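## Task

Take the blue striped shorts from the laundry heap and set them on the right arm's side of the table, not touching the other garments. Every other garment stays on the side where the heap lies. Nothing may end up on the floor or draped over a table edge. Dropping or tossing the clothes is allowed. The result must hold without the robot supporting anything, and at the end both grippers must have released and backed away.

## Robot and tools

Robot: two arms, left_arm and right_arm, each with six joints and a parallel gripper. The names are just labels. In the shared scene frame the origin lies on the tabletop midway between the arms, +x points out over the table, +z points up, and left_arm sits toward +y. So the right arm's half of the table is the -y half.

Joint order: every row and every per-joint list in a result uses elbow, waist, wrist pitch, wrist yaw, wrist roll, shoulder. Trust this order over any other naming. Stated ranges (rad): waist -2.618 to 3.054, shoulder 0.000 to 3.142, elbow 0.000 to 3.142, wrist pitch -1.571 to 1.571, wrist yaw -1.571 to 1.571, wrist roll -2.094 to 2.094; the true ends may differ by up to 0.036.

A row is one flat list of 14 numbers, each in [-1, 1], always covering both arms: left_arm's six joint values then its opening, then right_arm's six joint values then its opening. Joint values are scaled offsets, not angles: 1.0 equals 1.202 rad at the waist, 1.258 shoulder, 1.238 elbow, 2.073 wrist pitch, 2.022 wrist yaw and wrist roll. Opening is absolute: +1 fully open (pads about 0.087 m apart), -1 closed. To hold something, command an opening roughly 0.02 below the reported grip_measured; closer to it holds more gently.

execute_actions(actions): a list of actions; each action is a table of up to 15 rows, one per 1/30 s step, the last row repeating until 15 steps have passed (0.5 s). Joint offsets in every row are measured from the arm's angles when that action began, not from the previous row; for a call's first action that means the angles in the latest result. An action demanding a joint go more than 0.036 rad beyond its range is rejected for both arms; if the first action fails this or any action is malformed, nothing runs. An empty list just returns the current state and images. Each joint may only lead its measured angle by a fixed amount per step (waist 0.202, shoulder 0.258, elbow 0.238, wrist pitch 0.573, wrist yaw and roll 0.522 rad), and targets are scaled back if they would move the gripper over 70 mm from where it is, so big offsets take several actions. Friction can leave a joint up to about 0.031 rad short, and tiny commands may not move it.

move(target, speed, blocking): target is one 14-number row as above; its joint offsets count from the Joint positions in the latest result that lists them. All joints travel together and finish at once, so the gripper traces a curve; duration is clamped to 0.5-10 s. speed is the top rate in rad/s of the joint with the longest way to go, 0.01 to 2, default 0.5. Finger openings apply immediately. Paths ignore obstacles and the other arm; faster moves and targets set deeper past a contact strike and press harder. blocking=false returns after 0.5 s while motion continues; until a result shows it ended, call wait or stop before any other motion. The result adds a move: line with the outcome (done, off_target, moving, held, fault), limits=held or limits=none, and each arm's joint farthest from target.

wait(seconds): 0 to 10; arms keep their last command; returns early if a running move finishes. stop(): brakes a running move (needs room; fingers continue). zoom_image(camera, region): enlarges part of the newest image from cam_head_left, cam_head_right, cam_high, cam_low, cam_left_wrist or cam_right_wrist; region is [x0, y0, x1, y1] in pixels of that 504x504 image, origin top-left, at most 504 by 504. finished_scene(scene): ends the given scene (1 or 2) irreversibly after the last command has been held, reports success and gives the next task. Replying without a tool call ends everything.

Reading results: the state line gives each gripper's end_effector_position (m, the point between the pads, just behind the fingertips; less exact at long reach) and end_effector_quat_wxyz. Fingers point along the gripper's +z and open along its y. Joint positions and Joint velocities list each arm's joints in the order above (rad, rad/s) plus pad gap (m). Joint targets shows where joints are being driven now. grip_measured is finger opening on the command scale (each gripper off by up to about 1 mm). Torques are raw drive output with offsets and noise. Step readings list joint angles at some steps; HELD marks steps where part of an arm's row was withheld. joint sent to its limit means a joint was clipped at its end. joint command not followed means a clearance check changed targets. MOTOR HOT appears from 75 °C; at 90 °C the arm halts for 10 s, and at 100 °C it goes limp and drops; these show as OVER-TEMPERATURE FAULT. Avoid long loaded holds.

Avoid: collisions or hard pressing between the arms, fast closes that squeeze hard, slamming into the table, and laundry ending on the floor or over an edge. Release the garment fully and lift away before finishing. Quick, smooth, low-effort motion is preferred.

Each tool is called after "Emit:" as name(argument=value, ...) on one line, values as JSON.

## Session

Emit:
execute_actions(actions=[])

Scene clock: 0.00 s.
left_arm: end_effector_position=(+0.4028, +0.2845, +0.3640) grip_measured=+1.000 end_effector_quat_wxyz=(+0.710, -0.046, +0.701, +0.046) | right_arm: end_effector_position=(+0.3800, -0.3996, +0.3535) grip_measured=+1.000 end_effector_quat_wxyz=(+0.699, +0.057, +0.711, -0.053)
Joint names: [elbow, waist, wrist pitch, wrist yaw, wrist roll, shoulder]
Joint positions: left_arm=[1.043 0.006 0.004 0.003 0.    1.034 0.087] | right_arm=[ 1.036 -0.013 -0.006 -0.002  0.005  1.047  0.087]
Joint velocities: left_arm=[-0.012 -0.002  0.066 -0.007 -0.066 -0.007  0.   ] | right_arm=[ 0.007 -0.002 -0.022  0.022  0.022 -0.002  0.   ]
Joint torques (N m, as the arm reports them, + toward a larger angle): no reading
Motor temperatures (°C, as the motors report them): left_arm=[28 28 27 29 28 31] | right_arm=[28 27 30 26 26 28]
Joint targets: left_arm=[1.043 0.006 0.004 0.003 0.000 1.034] | right_arm=[1.036 -0.013 -0.006 -0.002 0.005 1.047]

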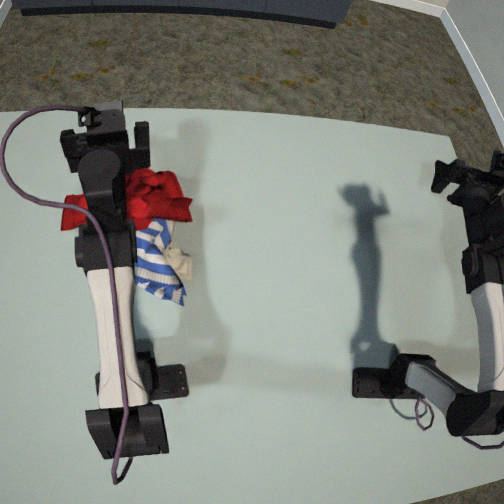

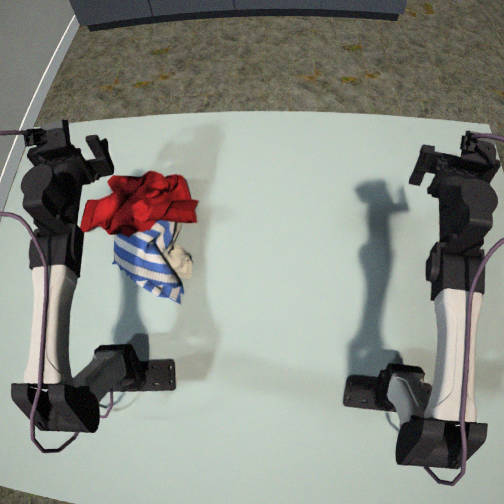

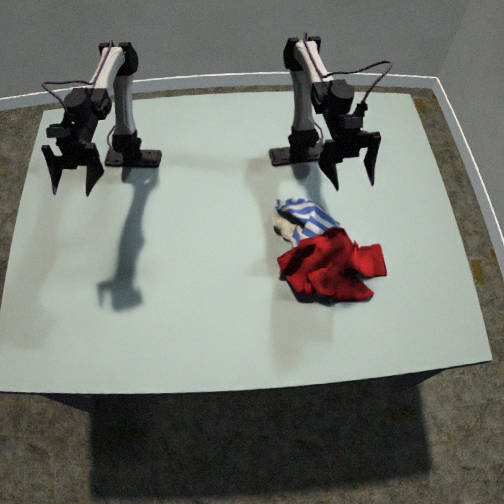

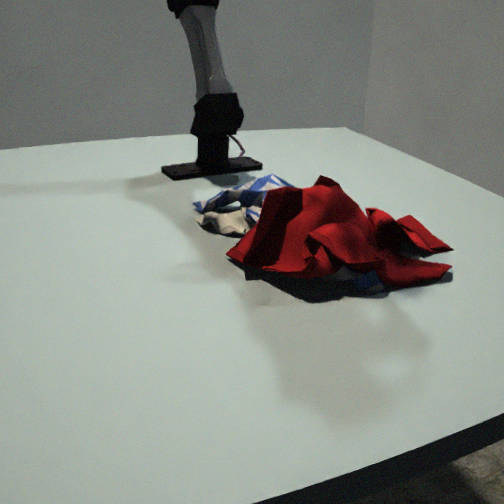

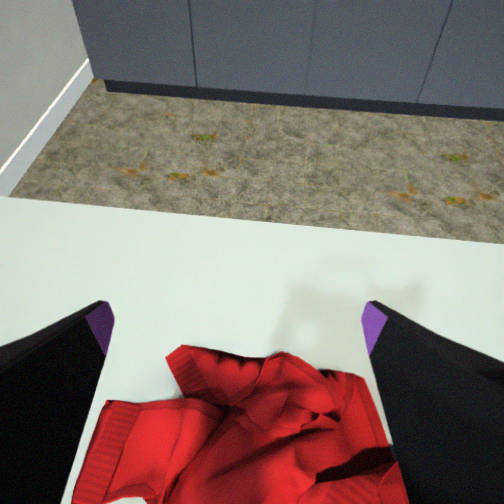

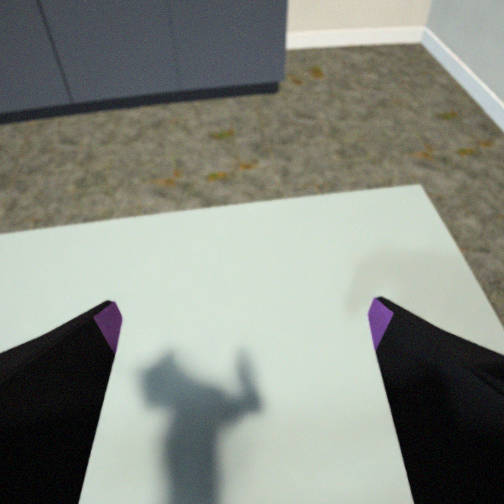

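Emit:
move(target=[0,-0.13,-0.45,0,0,0.4,0.2,0,-0.6,0,0,0,0,1], speed=1)

Emit:
move(target=[0,0,0.03,0,0,0.14,0.2,0,0,0,0,0,0,1])

Emit:
move(target=[0,0,0,0,0,0,-1,0,0,0,0,0,0,1])

Emit:
move(target=[0.2,-0.1,0,0,0,-0.45,-1,0,0,0,0,0,0,1])

Scene clock: 4.43 s.
left_arm: end_effector_position=(+0.2803, +0.2302, +0.0637) grip_measured=+0.200 end_effector_quat_wxyz=(+0.084, +0.008, +0.996, -0.002) | right_arm: end_effector_position=(+0.2495, -0.6319, +0.3535) grip_measured=+1.000 end_effector_quat_wxyz=(+0.637, +0.301, +0.646, -0.293)
Joint names: [elbow, waist, wrist pitch, wrist yaw, wrist roll, shoulder]
Joint positions: left_arm=[ 1.043 -0.143 -0.919  0.003  0.     1.525  0.052] | right_arm=[ 1.036 -0.726 -0.006 -0.003  0.005  1.047  0.087]
Joint velocities: left_arm=[-0.007 -0.002 -0.007  0.022  0.007 -0.027  0.001] | right_arm=[-0.002  0.012 -0.007 -0.022  0.037 -0.002  0.   ]
Joint torques (N m, as the arm reports them, + toward a larger angle): left_arm=[ 7.14 -0.64  0.53  0.08 -0.11 -4.82] | right_arm=[ 8.72 -0.5   2.12  0.06 -0.08 -2.73]
Motor temperatures (°C, as the motors report them): left_arm=[29 28 28 29 28 31] | right_arm=[29 27 32 26 26 28]
Joint targets: left_arm=[1.043 -0.150 -0.929 0.003 0.000 1.537] | right_arm=[1.036 -0.734 -0.006 -0.002 0.005 1.047]
move: done; limits=none; left_arm: farthest joint: the shoulder, 0.012 radians from its target (0.503 radians at the start); right_arm: farthest joint: the waist, 0.008 radians from its target (0.721 radians at the start)

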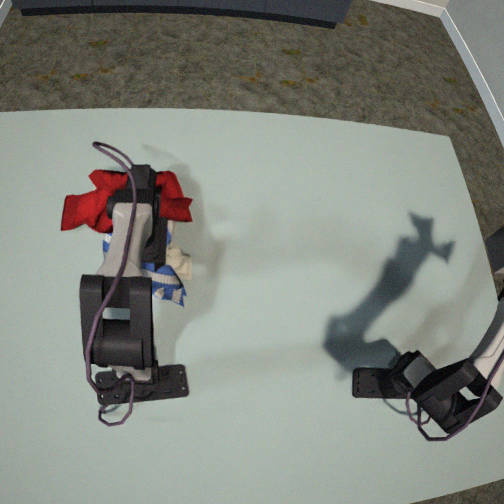

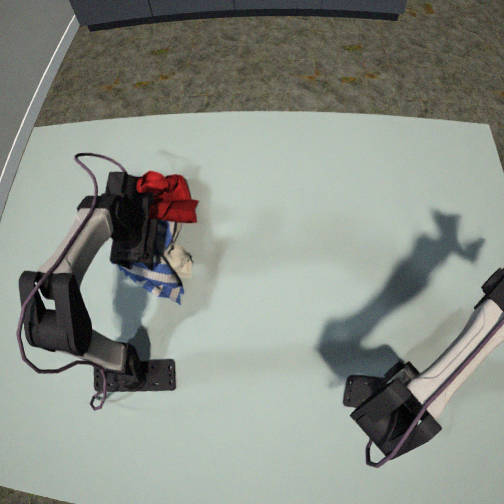

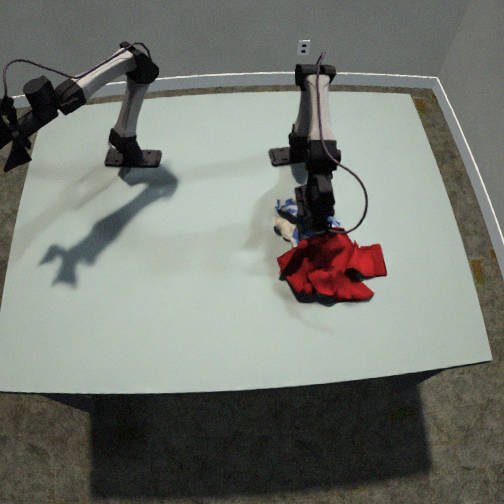

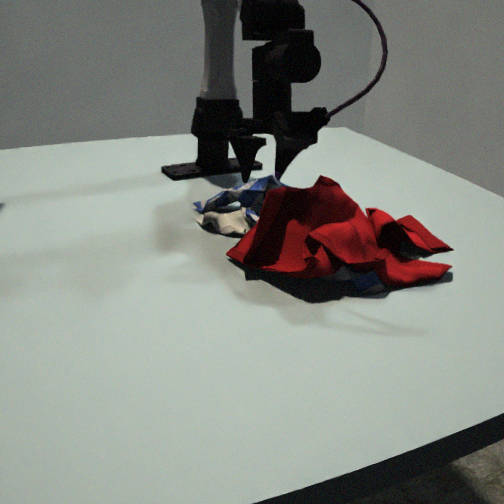

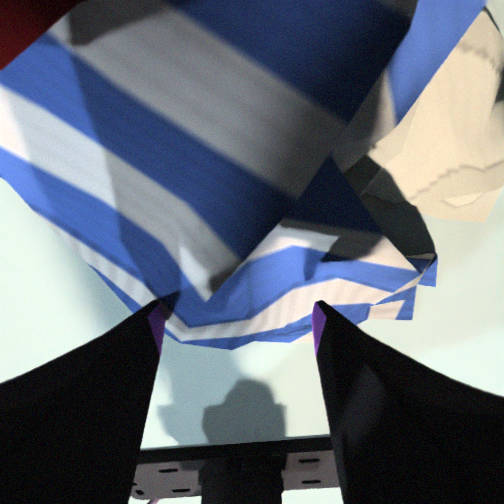

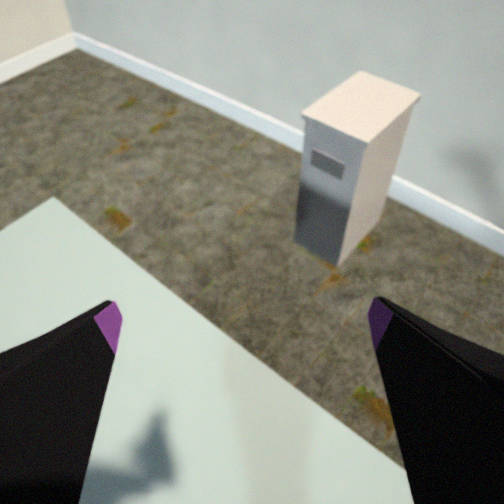

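Scene clock: 5.30 s.
left_arm: end_effector_position=(+0.2804, +0.2302, +0.0253) grip_measured=+0.200 end_effector_quat_wxyz=(+0.026, +0.008, +1.000, -0.002) | right_arm: end_effector_position=(+0.2495, -0.6319, +0.3535) grip_measured=+1.000 end_effector_quat_wxyz=(+0.637, +0.301, +0.646, -0.293)
Joint names: [elbow, waist, wrist pitch, wrist yaw, wrist roll, shoulder]
Joint positions: left_arm=[ 1.043 -0.143 -0.874  0.003  0.     1.687  0.052] | right_arm=[ 1.036 -0.726 -0.006 -0.003  0.005  1.047  0.087]
Joint velocities: left_arm=[-0.002  0.012 -0.007 -0.007 -0.066  0.002 -0.001] | right_arm=[-0.012 -0.012 -0.022 -0.051  0.007 -0.002  0.   ]
Joint torques (N m, as the arm reports them, + toward a larger angle): left_arm=[ 6.62  0.04  0.55  0.1  -0.11 -5.7 ] | right_arm=[ 8.7   0.23  2.13  0.06 -0.08 -2.77]
Motor temperatures (°C, as the motors report them): left_arm=[29 28 28 29 28 31] | right_arm=[29 27 32 26 26 28]
Joint targets: left_arm=[1.043 -0.143 -0.857 0.003 0.000 1.701] | right_arm=[1.036 -0.726 -0.006 -0.003 0.005 1.047]
move: done; limits=none; left_arm: farthest joint: the wrist pitch, 0.018 radians from its target (0.062 radians at the start); right_arm: farthest joint: the waist, 0.000 radians from its target (0.000 radians at the start)

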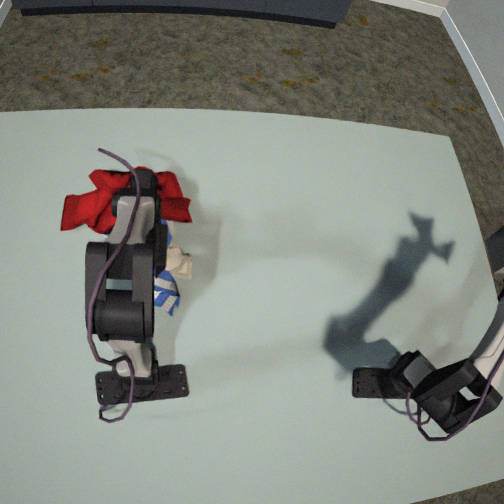

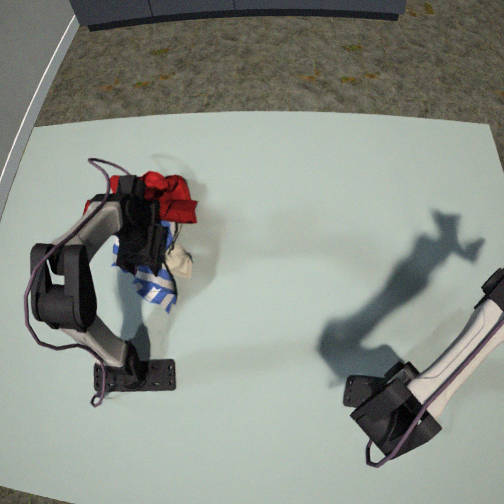

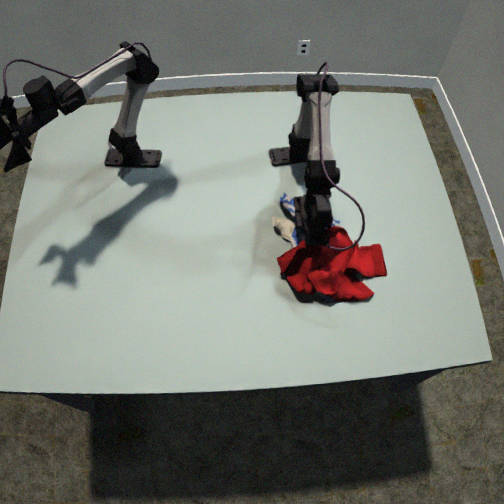

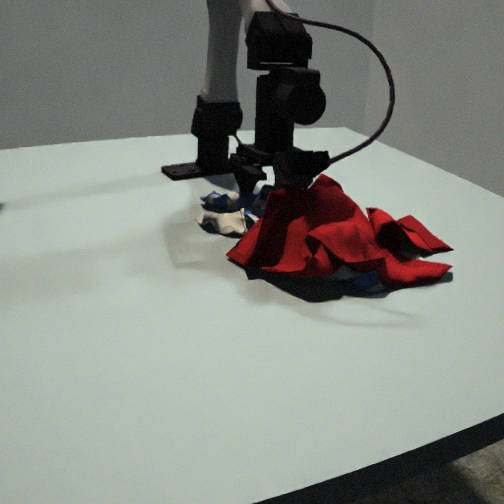

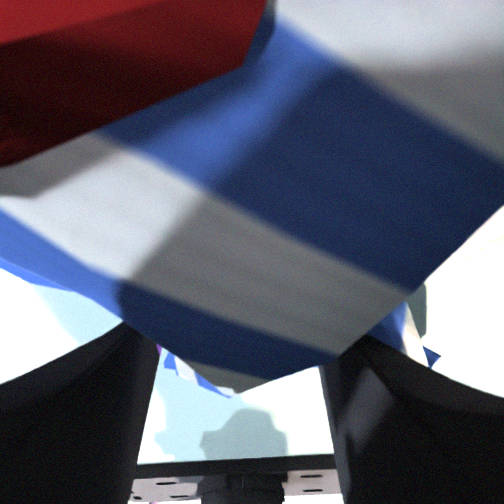

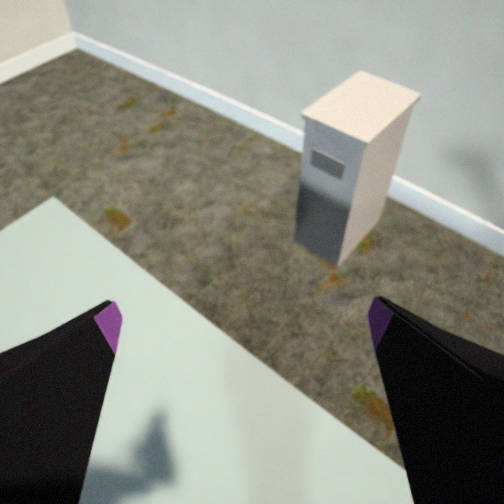

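Scene clock: 5.80 s.
left_arm: end_effector_position=(+0.2804, +0.2303, +0.0253) grip_measured=-0.883 end_effector_quat_wxyz=(+0.026, +0.008, +1.000, -0.001) | right_arm: end_effector_position=(+0.2495, -0.6319, +0.3535) grip_measured=+1.000 end_effector_quat_wxyz=(+0.637, +0.301, +0.646, -0.293)
Joint names: [elbow, waist, wrist pitch, wrist yaw, wrist roll, shoulder]
Joint positions: left_arm=[ 1.043 -0.143 -0.874  0.002  0.     1.687  0.005] | right_arm=[ 1.036 -0.726 -0.006 -0.003  0.005  1.047  0.087]
Joint velocities: left_arm=[ 0.017  0.022 -0.051  0.022  0.022  0.002 -0.001] | right_arm=[-0.012 -0.012  0.037  0.007  0.022  0.012  0.   ]
Joint torques (N m, as the arm reports them, + toward a larger angle): left_arm=[ 6.57  0.06  0.39  0.1  -0.11 -6.84] | right_arm=[ 8.72  0.27  2.11  0.07 -0.07 -2.8 ]
Motor temperatures (°C, as the motors report them): left_arm=[29 28 28 29 28 31] | right_arm=[29 27 32 26 26 28]
Joint targets: left_arm=[1.043 -0.143 -0.874 0.003 0.000 1.687] | right_arm=[1.036 -0.726 -0.006 -0.003 0.005 1.047]
move: done; limits=none; left_arm: farthest joint: the wrist yaw, 0.001 radians from its target (0.000 radians at the start); right_arm: farthest joint: the waist, 0.000 radians from its target (0.000 radians at the start)

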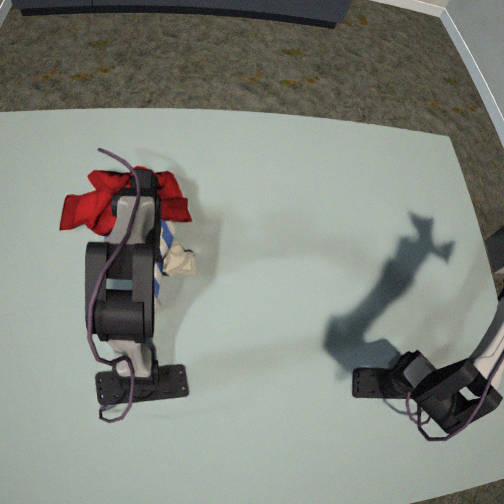

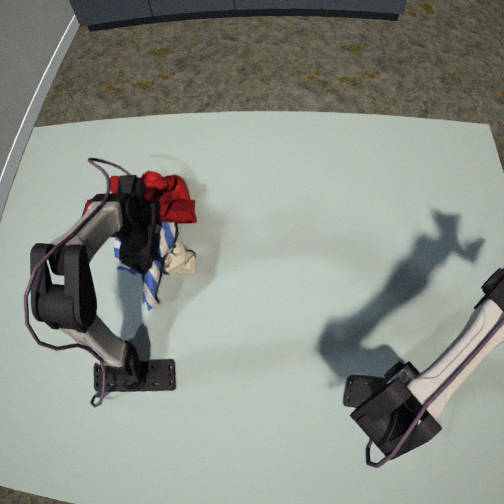

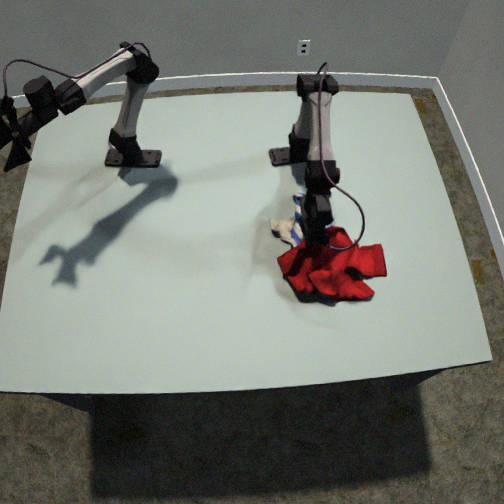

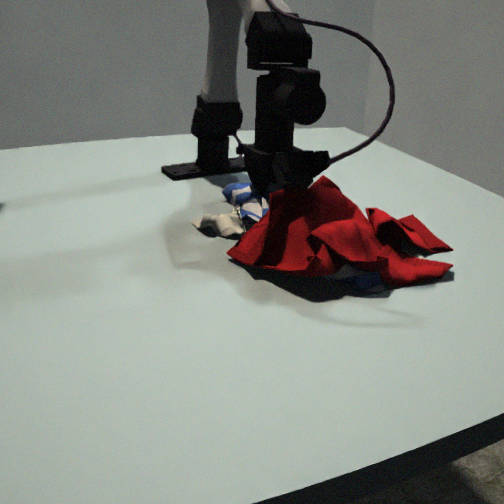

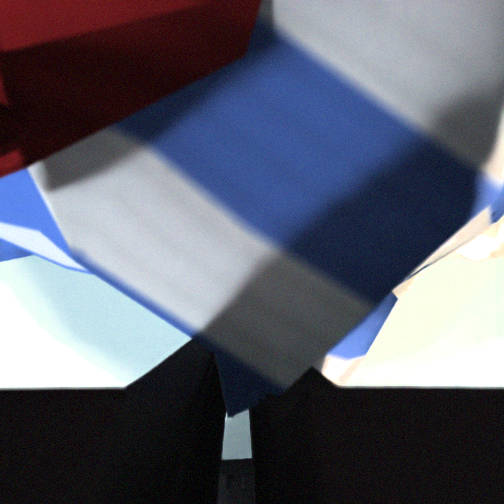

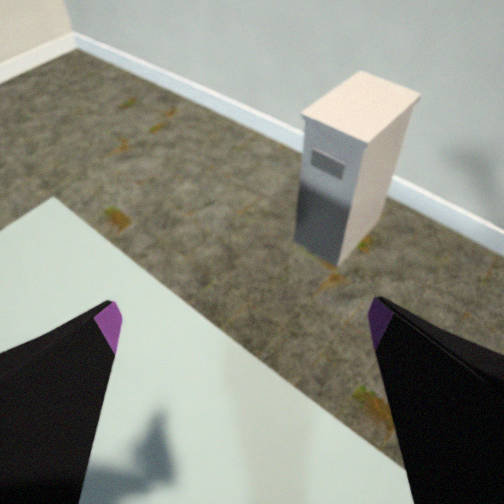

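Scene clock: 7.33 s.
left_arm: end_effector_position=(+0.3228, +0.1961, +0.2483) grip_measured=-0.883 end_effector_quat_wxyz=(+0.405, +0.059, +0.912, -0.027) | right_arm: end_effector_position=(+0.2495, -0.6319, +0.3535) grip_measured=+1.000 end_effector_quat_wxyz=(+0.637, +0.301, +0.646, -0.293)
Joint names: [elbow, waist, wrist pitch, wrist yaw, wrist roll, shoulder]
Joint positions: left_arm=[ 1.273 -0.255 -0.877  0.002  0.     1.131  0.005] | right_arm=[ 1.036 -0.726 -0.006 -0.003  0.005  1.047  0.087]
Joint velocities: left_arm=[-0.017 -0.017  0.022  0.037  0.007 -0.012  0.   ] | right_arm=[-0.002 -0.007  0.051  0.037 -0.051 -0.002  0.   ]
Joint torques (N m, as the arm reports them, + toward a larger angle): left_arm=[ 9.15 -0.66  1.62  0.09 -0.11 -3.71] | right_arm=[ 8.65  0.24  2.12  0.07 -0.07 -2.83]
Motor temperatures (°C, as the motors report them): left_arm=[29 28 28 29 28 31] | right_arm=[29 27 33 26 26 28]
Joint targets: left_arm=[1.290 -0.263 -0.875 0.002 0.000 1.120] | right_arm=[1.036 -0.726 -0.006 -0.003 0.005 1.047]
move: done; limits=none; left_arm: farthest joint: the elbow, 0.017 radians from its target (0.248 radians at the start); right_arm: farthest joint: the waist, 0.000 radians from its target (0.000 radians at the start)

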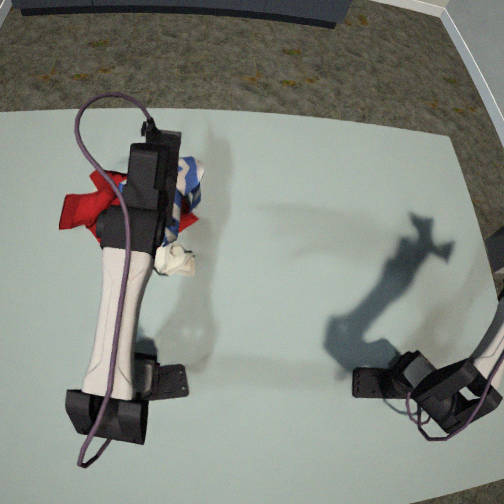

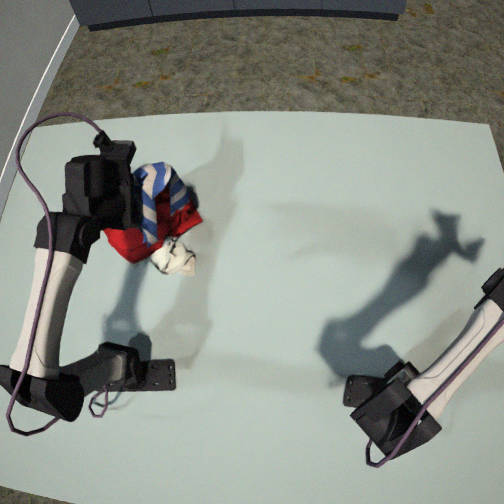

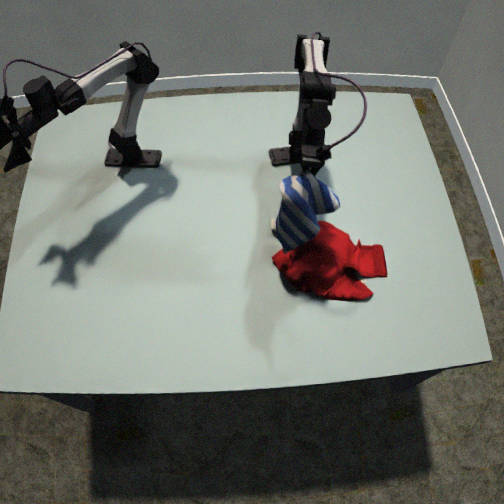

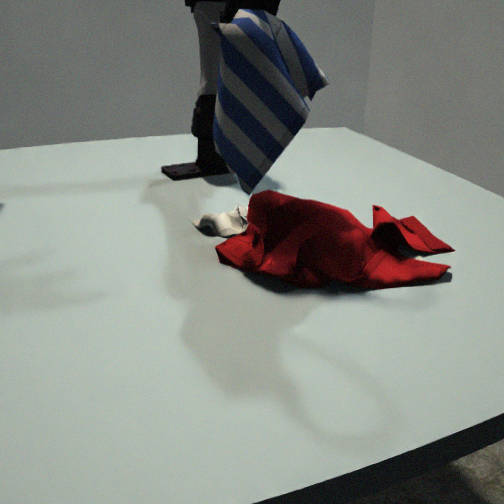

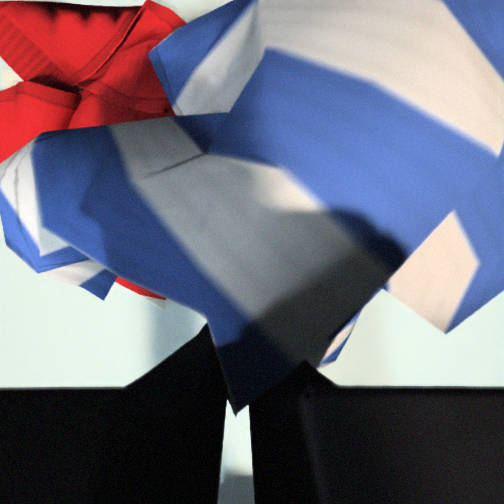

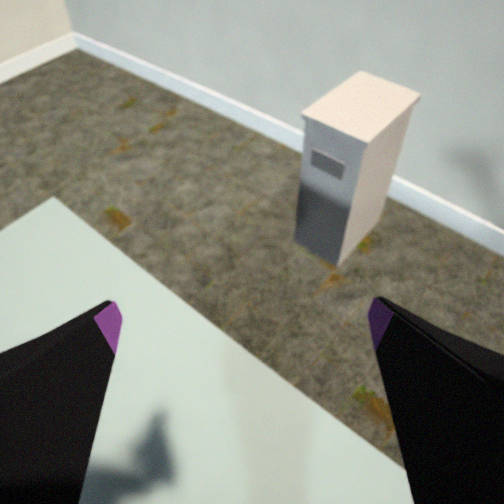

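Emit:
move(target=[0.76,-0.73,0.15,0,0,0.88,-1,0,0,0,0,0,0,1], speed=1)

Emit:
move(target=[0,0,0,0,0,0,1,0,0,0,0,0,0,1])

Emit:
move(target=[-0.4,0.3,-0.1,0,0,-0.6,1,0,0,0,0,0,0,1], speed=1)

Scene clock: 12.37 s.
left_arm: end_effector_position=(+0.3485, -0.2809, +0.1850) grip_measured=-0.883 end_effector_quat_wxyz=(+0.393, +0.434, +0.781, -0.220) | right_arm: end_effector_position=(+0.2495, -0.6319, +0.3535) grip_measured=+1.000 end_effector_quat_wxyz=(+0.637, +0.301, +0.646, -0.293)
Joint names: [elbow, waist, wrist pitch, wrist yaw, wrist roll, shoulder]
Joint positions: left_arm=[ 2.189 -1.138 -0.584  0.005  0.     2.242  0.005] | right_arm=[ 1.036 -0.726 -0.006 -0.003  0.005  1.047  0.087]
Joint velocities: left_arm=[ 0.007 -0.002 -0.037  0.051  0.037 -0.022  0.001] | right_arm=[ 0.007 -0.002 -0.037  0.007 -0.022  0.002  0.   ]
Joint torques (N m, as the arm reports them, + toward a larger angle): left_arm=[ 10.36   0.53   1.8    0.07  -0.11 -13.22] | right_arm=[ 8.64  0.24  2.12  0.06 -0.08 -2.71]
Motor temperatures (°C, as the motors report them): left_arm=[31 28 29 29 28 32] | right_arm=[30 27 34 26 26 28]
Joint targets: left_arm=[2.214 -1.133 -0.566 0.002 0.000 2.238] | right_arm=[1.036 -0.726 -0.006 -0.003 0.005 1.047]
move: off_target (left_arm); limits=none; left_arm: farthest joint: the elbow, 0.025 radians from its target (0.941 radians at the start); right_arm: farthest joint: the waist, 0.000 radians from its target (0.000 radians at the start)

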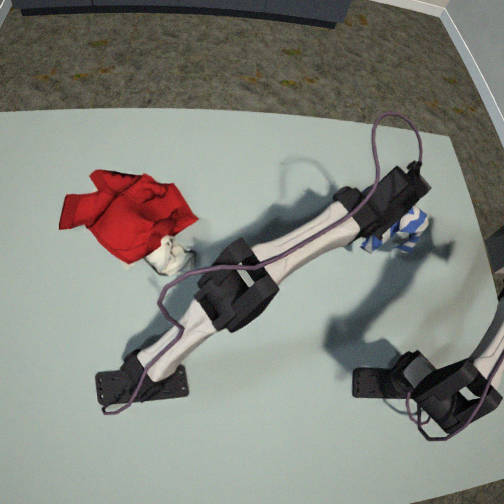

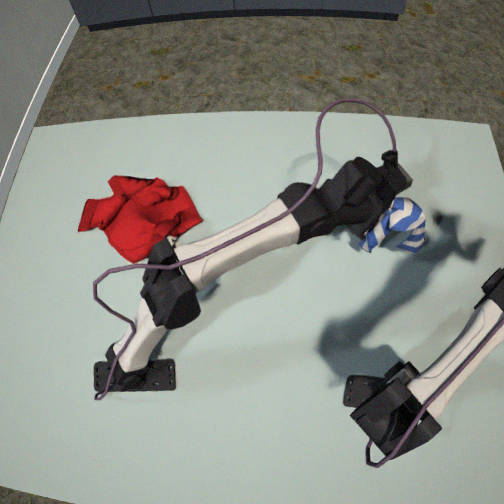

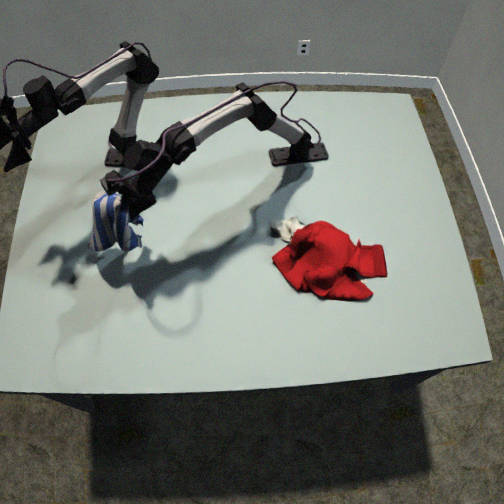

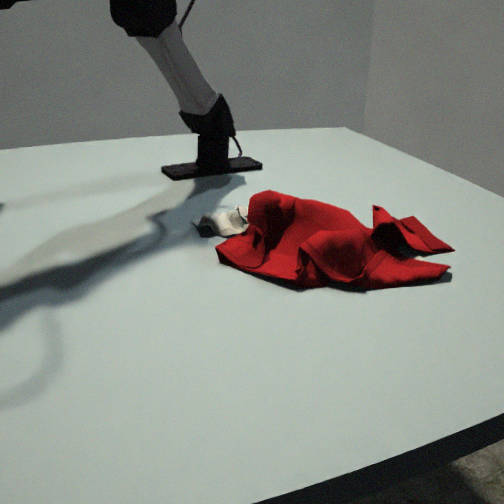

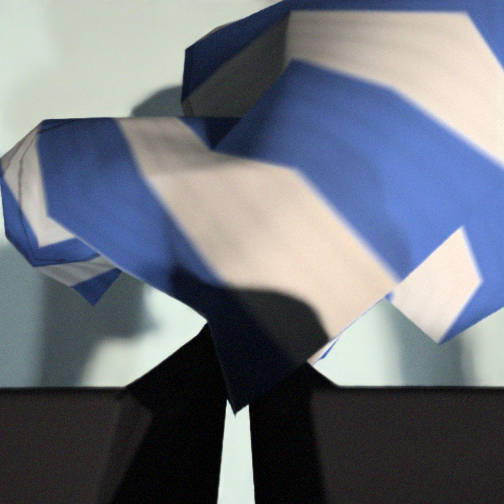

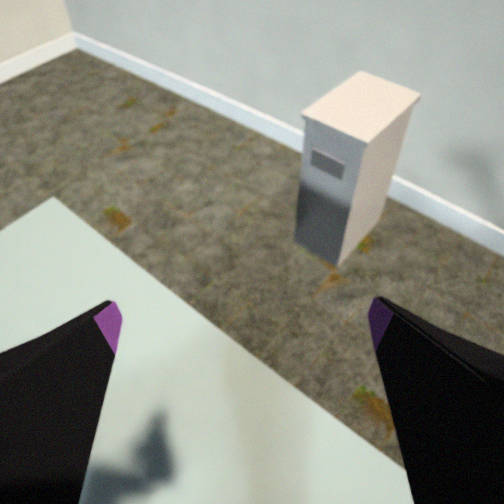

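Scene clock: 12.87 s.
left_arm: end_effector_position=(+0.3485, -0.2809, +0.1850) grip_measured=+1.000 end_effector_quat_wxyz=(+0.393, +0.434, +0.781, -0.220) | right_arm: end_effector_position=(+0.2495, -0.6319, +0.3535) grip_measured=+1.000 end_effector_quat_wxyz=(+0.637, +0.301, +0.646, -0.293)
Joint names: [elbow, waist, wrist pitch, wrist yaw, wrist roll, shoulder]
Joint positions: left_arm=[ 2.189 -1.138 -0.584  0.005  0.     2.242  0.087] | right_arm=[ 1.036 -0.726 -0.006 -0.003  0.005  1.047  0.087]
Joint velocities: left_arm=[ 0.002  0.027 -0.022 -0.022 -0.066  0.017  0.   ] | right_arm=[ 0.007  0.017 -0.007  0.007 -0.081  0.007  0.   ]
Joint torques (N m, as the arm reports them, + toward a larger angle): left_arm=[  8.24   0.09   1.65   0.1   -0.13 -12.92] | right_arm=[ 8.69  0.15  2.13  0.07 -0.06 -2.8 ]
Motor temperatures (°C, as the motors report them): left_arm=[31 28 29 29 28 32] | right_arm=[30 27 34 26 26 28]
Joint targets: left_arm=[2.189 -1.138 -0.584 0.005 0.000 2.242] | right_arm=[1.036 -0.726 -0.006 -0.003 0.005 1.047]
move: done; limits=none; left_arm: farthest joint: the waist, 0.000 radians from its target (0.000 radians at the start); right_arm: farthest joint: the waist, 0.000 radians from its target (0.000 radians at the start)

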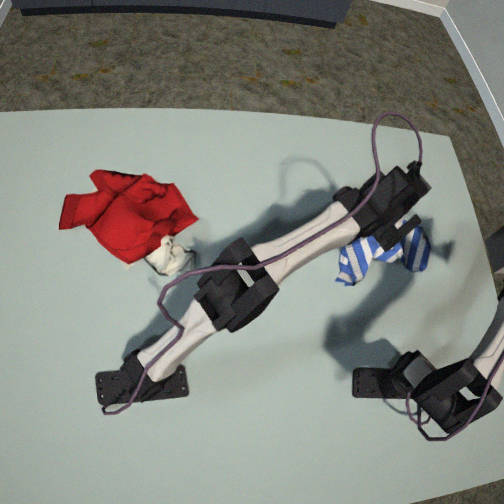

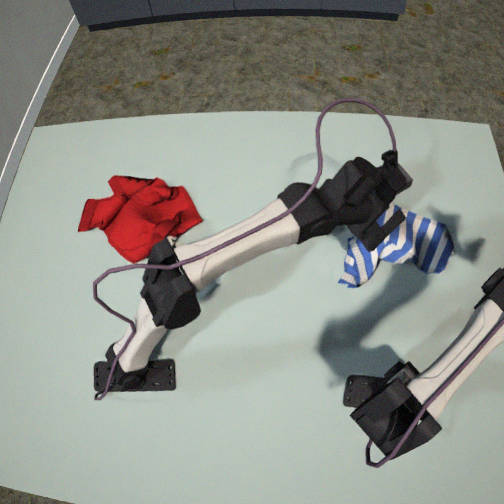

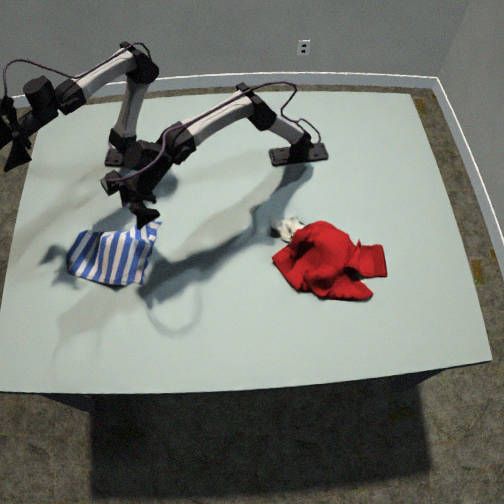

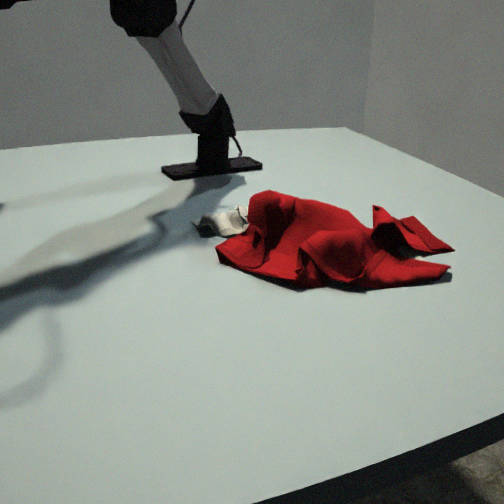

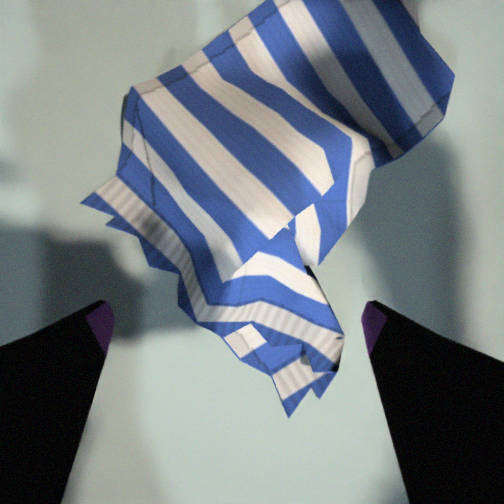

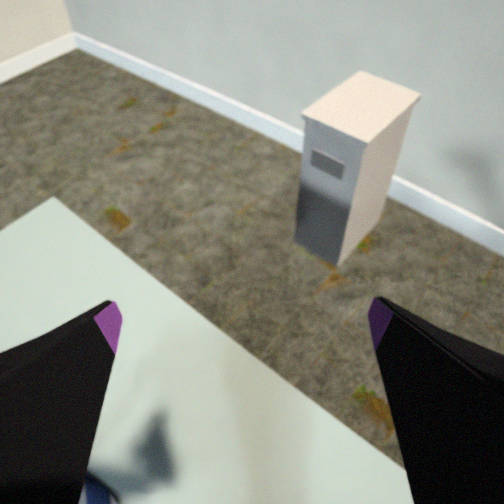

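Scene clock: 14.33 s.
left_arm: end_effector_position=(+0.3549, -0.0185, +0.3175) grip_measured=+1.000 end_effector_quat_wxyz=(+0.453, +0.283, +0.831, -0.156) | right_arm: end_effector_position=(+0.2495, -0.6319, +0.3535) grip_measured=+1.000 end_effector_quat_wxyz=(+0.637, +0.301, +0.646, -0.293)
Joint names: [elbow, waist, wrist pitch, wrist yaw, wrist roll, shoulder]
Joint positions: left_arm=[ 1.711 -0.781 -0.786  0.005  0.     1.497  0.087] | right_arm=[ 1.036 -0.726 -0.006 -0.003  0.005  1.047  0.087]
Joint velocities: left_arm=[-0.007 -0.027 -0.037 -0.051 -0.066 -0.002  0.   ] | right_arm=[ 0.012 -0.007  0.022 -0.051  0.007 -0.002  0.   ]
Joint torques (N m, as the arm reports them, + toward a larger angle): left_arm=[ 6.24  0.45  1.66  0.09 -0.12 -7.  ] | right_arm=[ 8.68  0.22  2.12  0.04 -0.08 -2.79]
Motor temperatures (°C, as the motors report them): left_arm=[31 28 29 29 28 33] | right_arm=[30 27 34 26 26 29]
Joint targets: left_arm=[1.694 -0.777 -0.791 0.005 0.000 1.488] | right_arm=[1.036 -0.726 -0.006 -0.003 0.005 1.047]
move: done; limits=none; left_arm: farthest joint: the elbow, 0.018 radians from its target (0.495 radians at the start); right_arm: farthest joint: the waist, 0.000 radians from its target (0.000 radians at the start)

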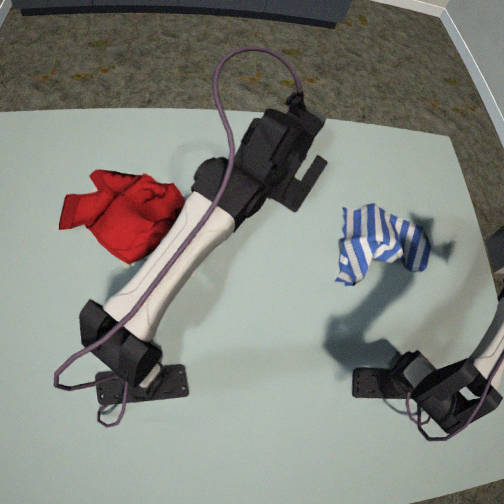

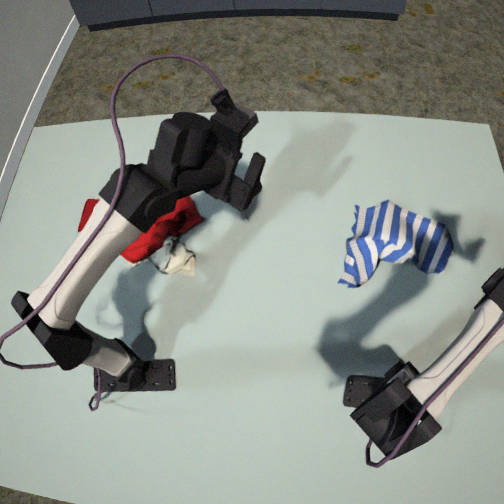

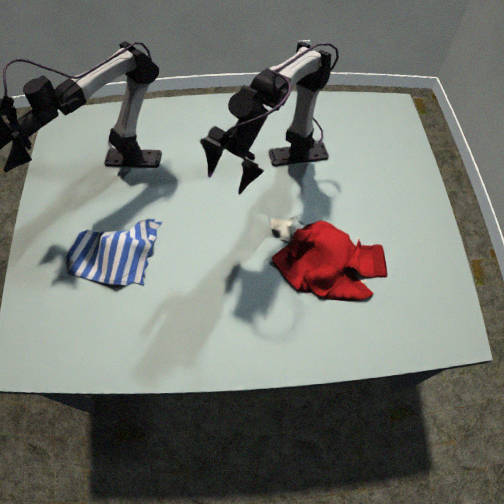

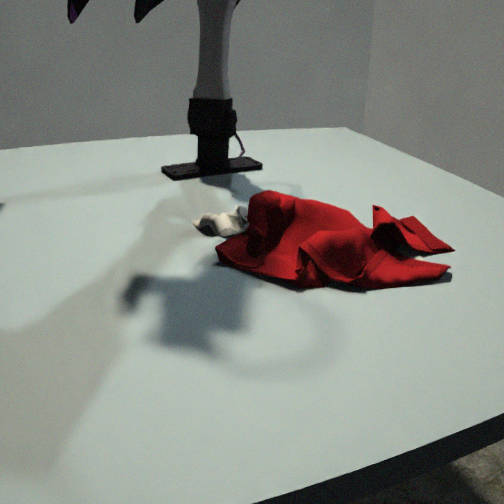

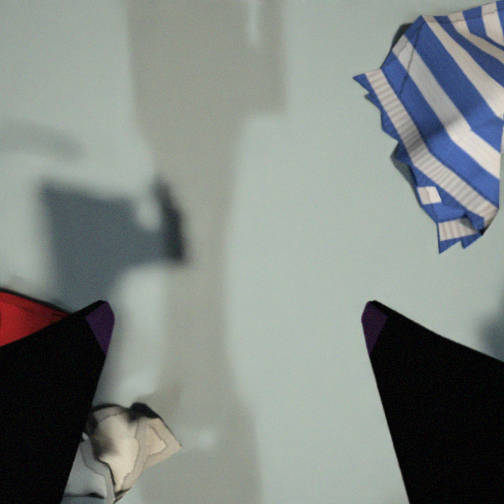

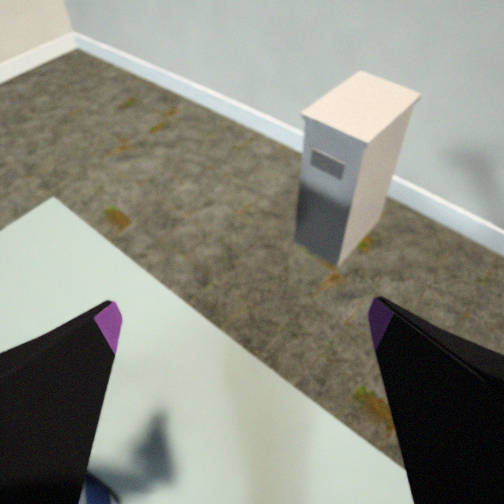

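Emit:
finished_scene(scene=2)

The scene is finished: the task was done.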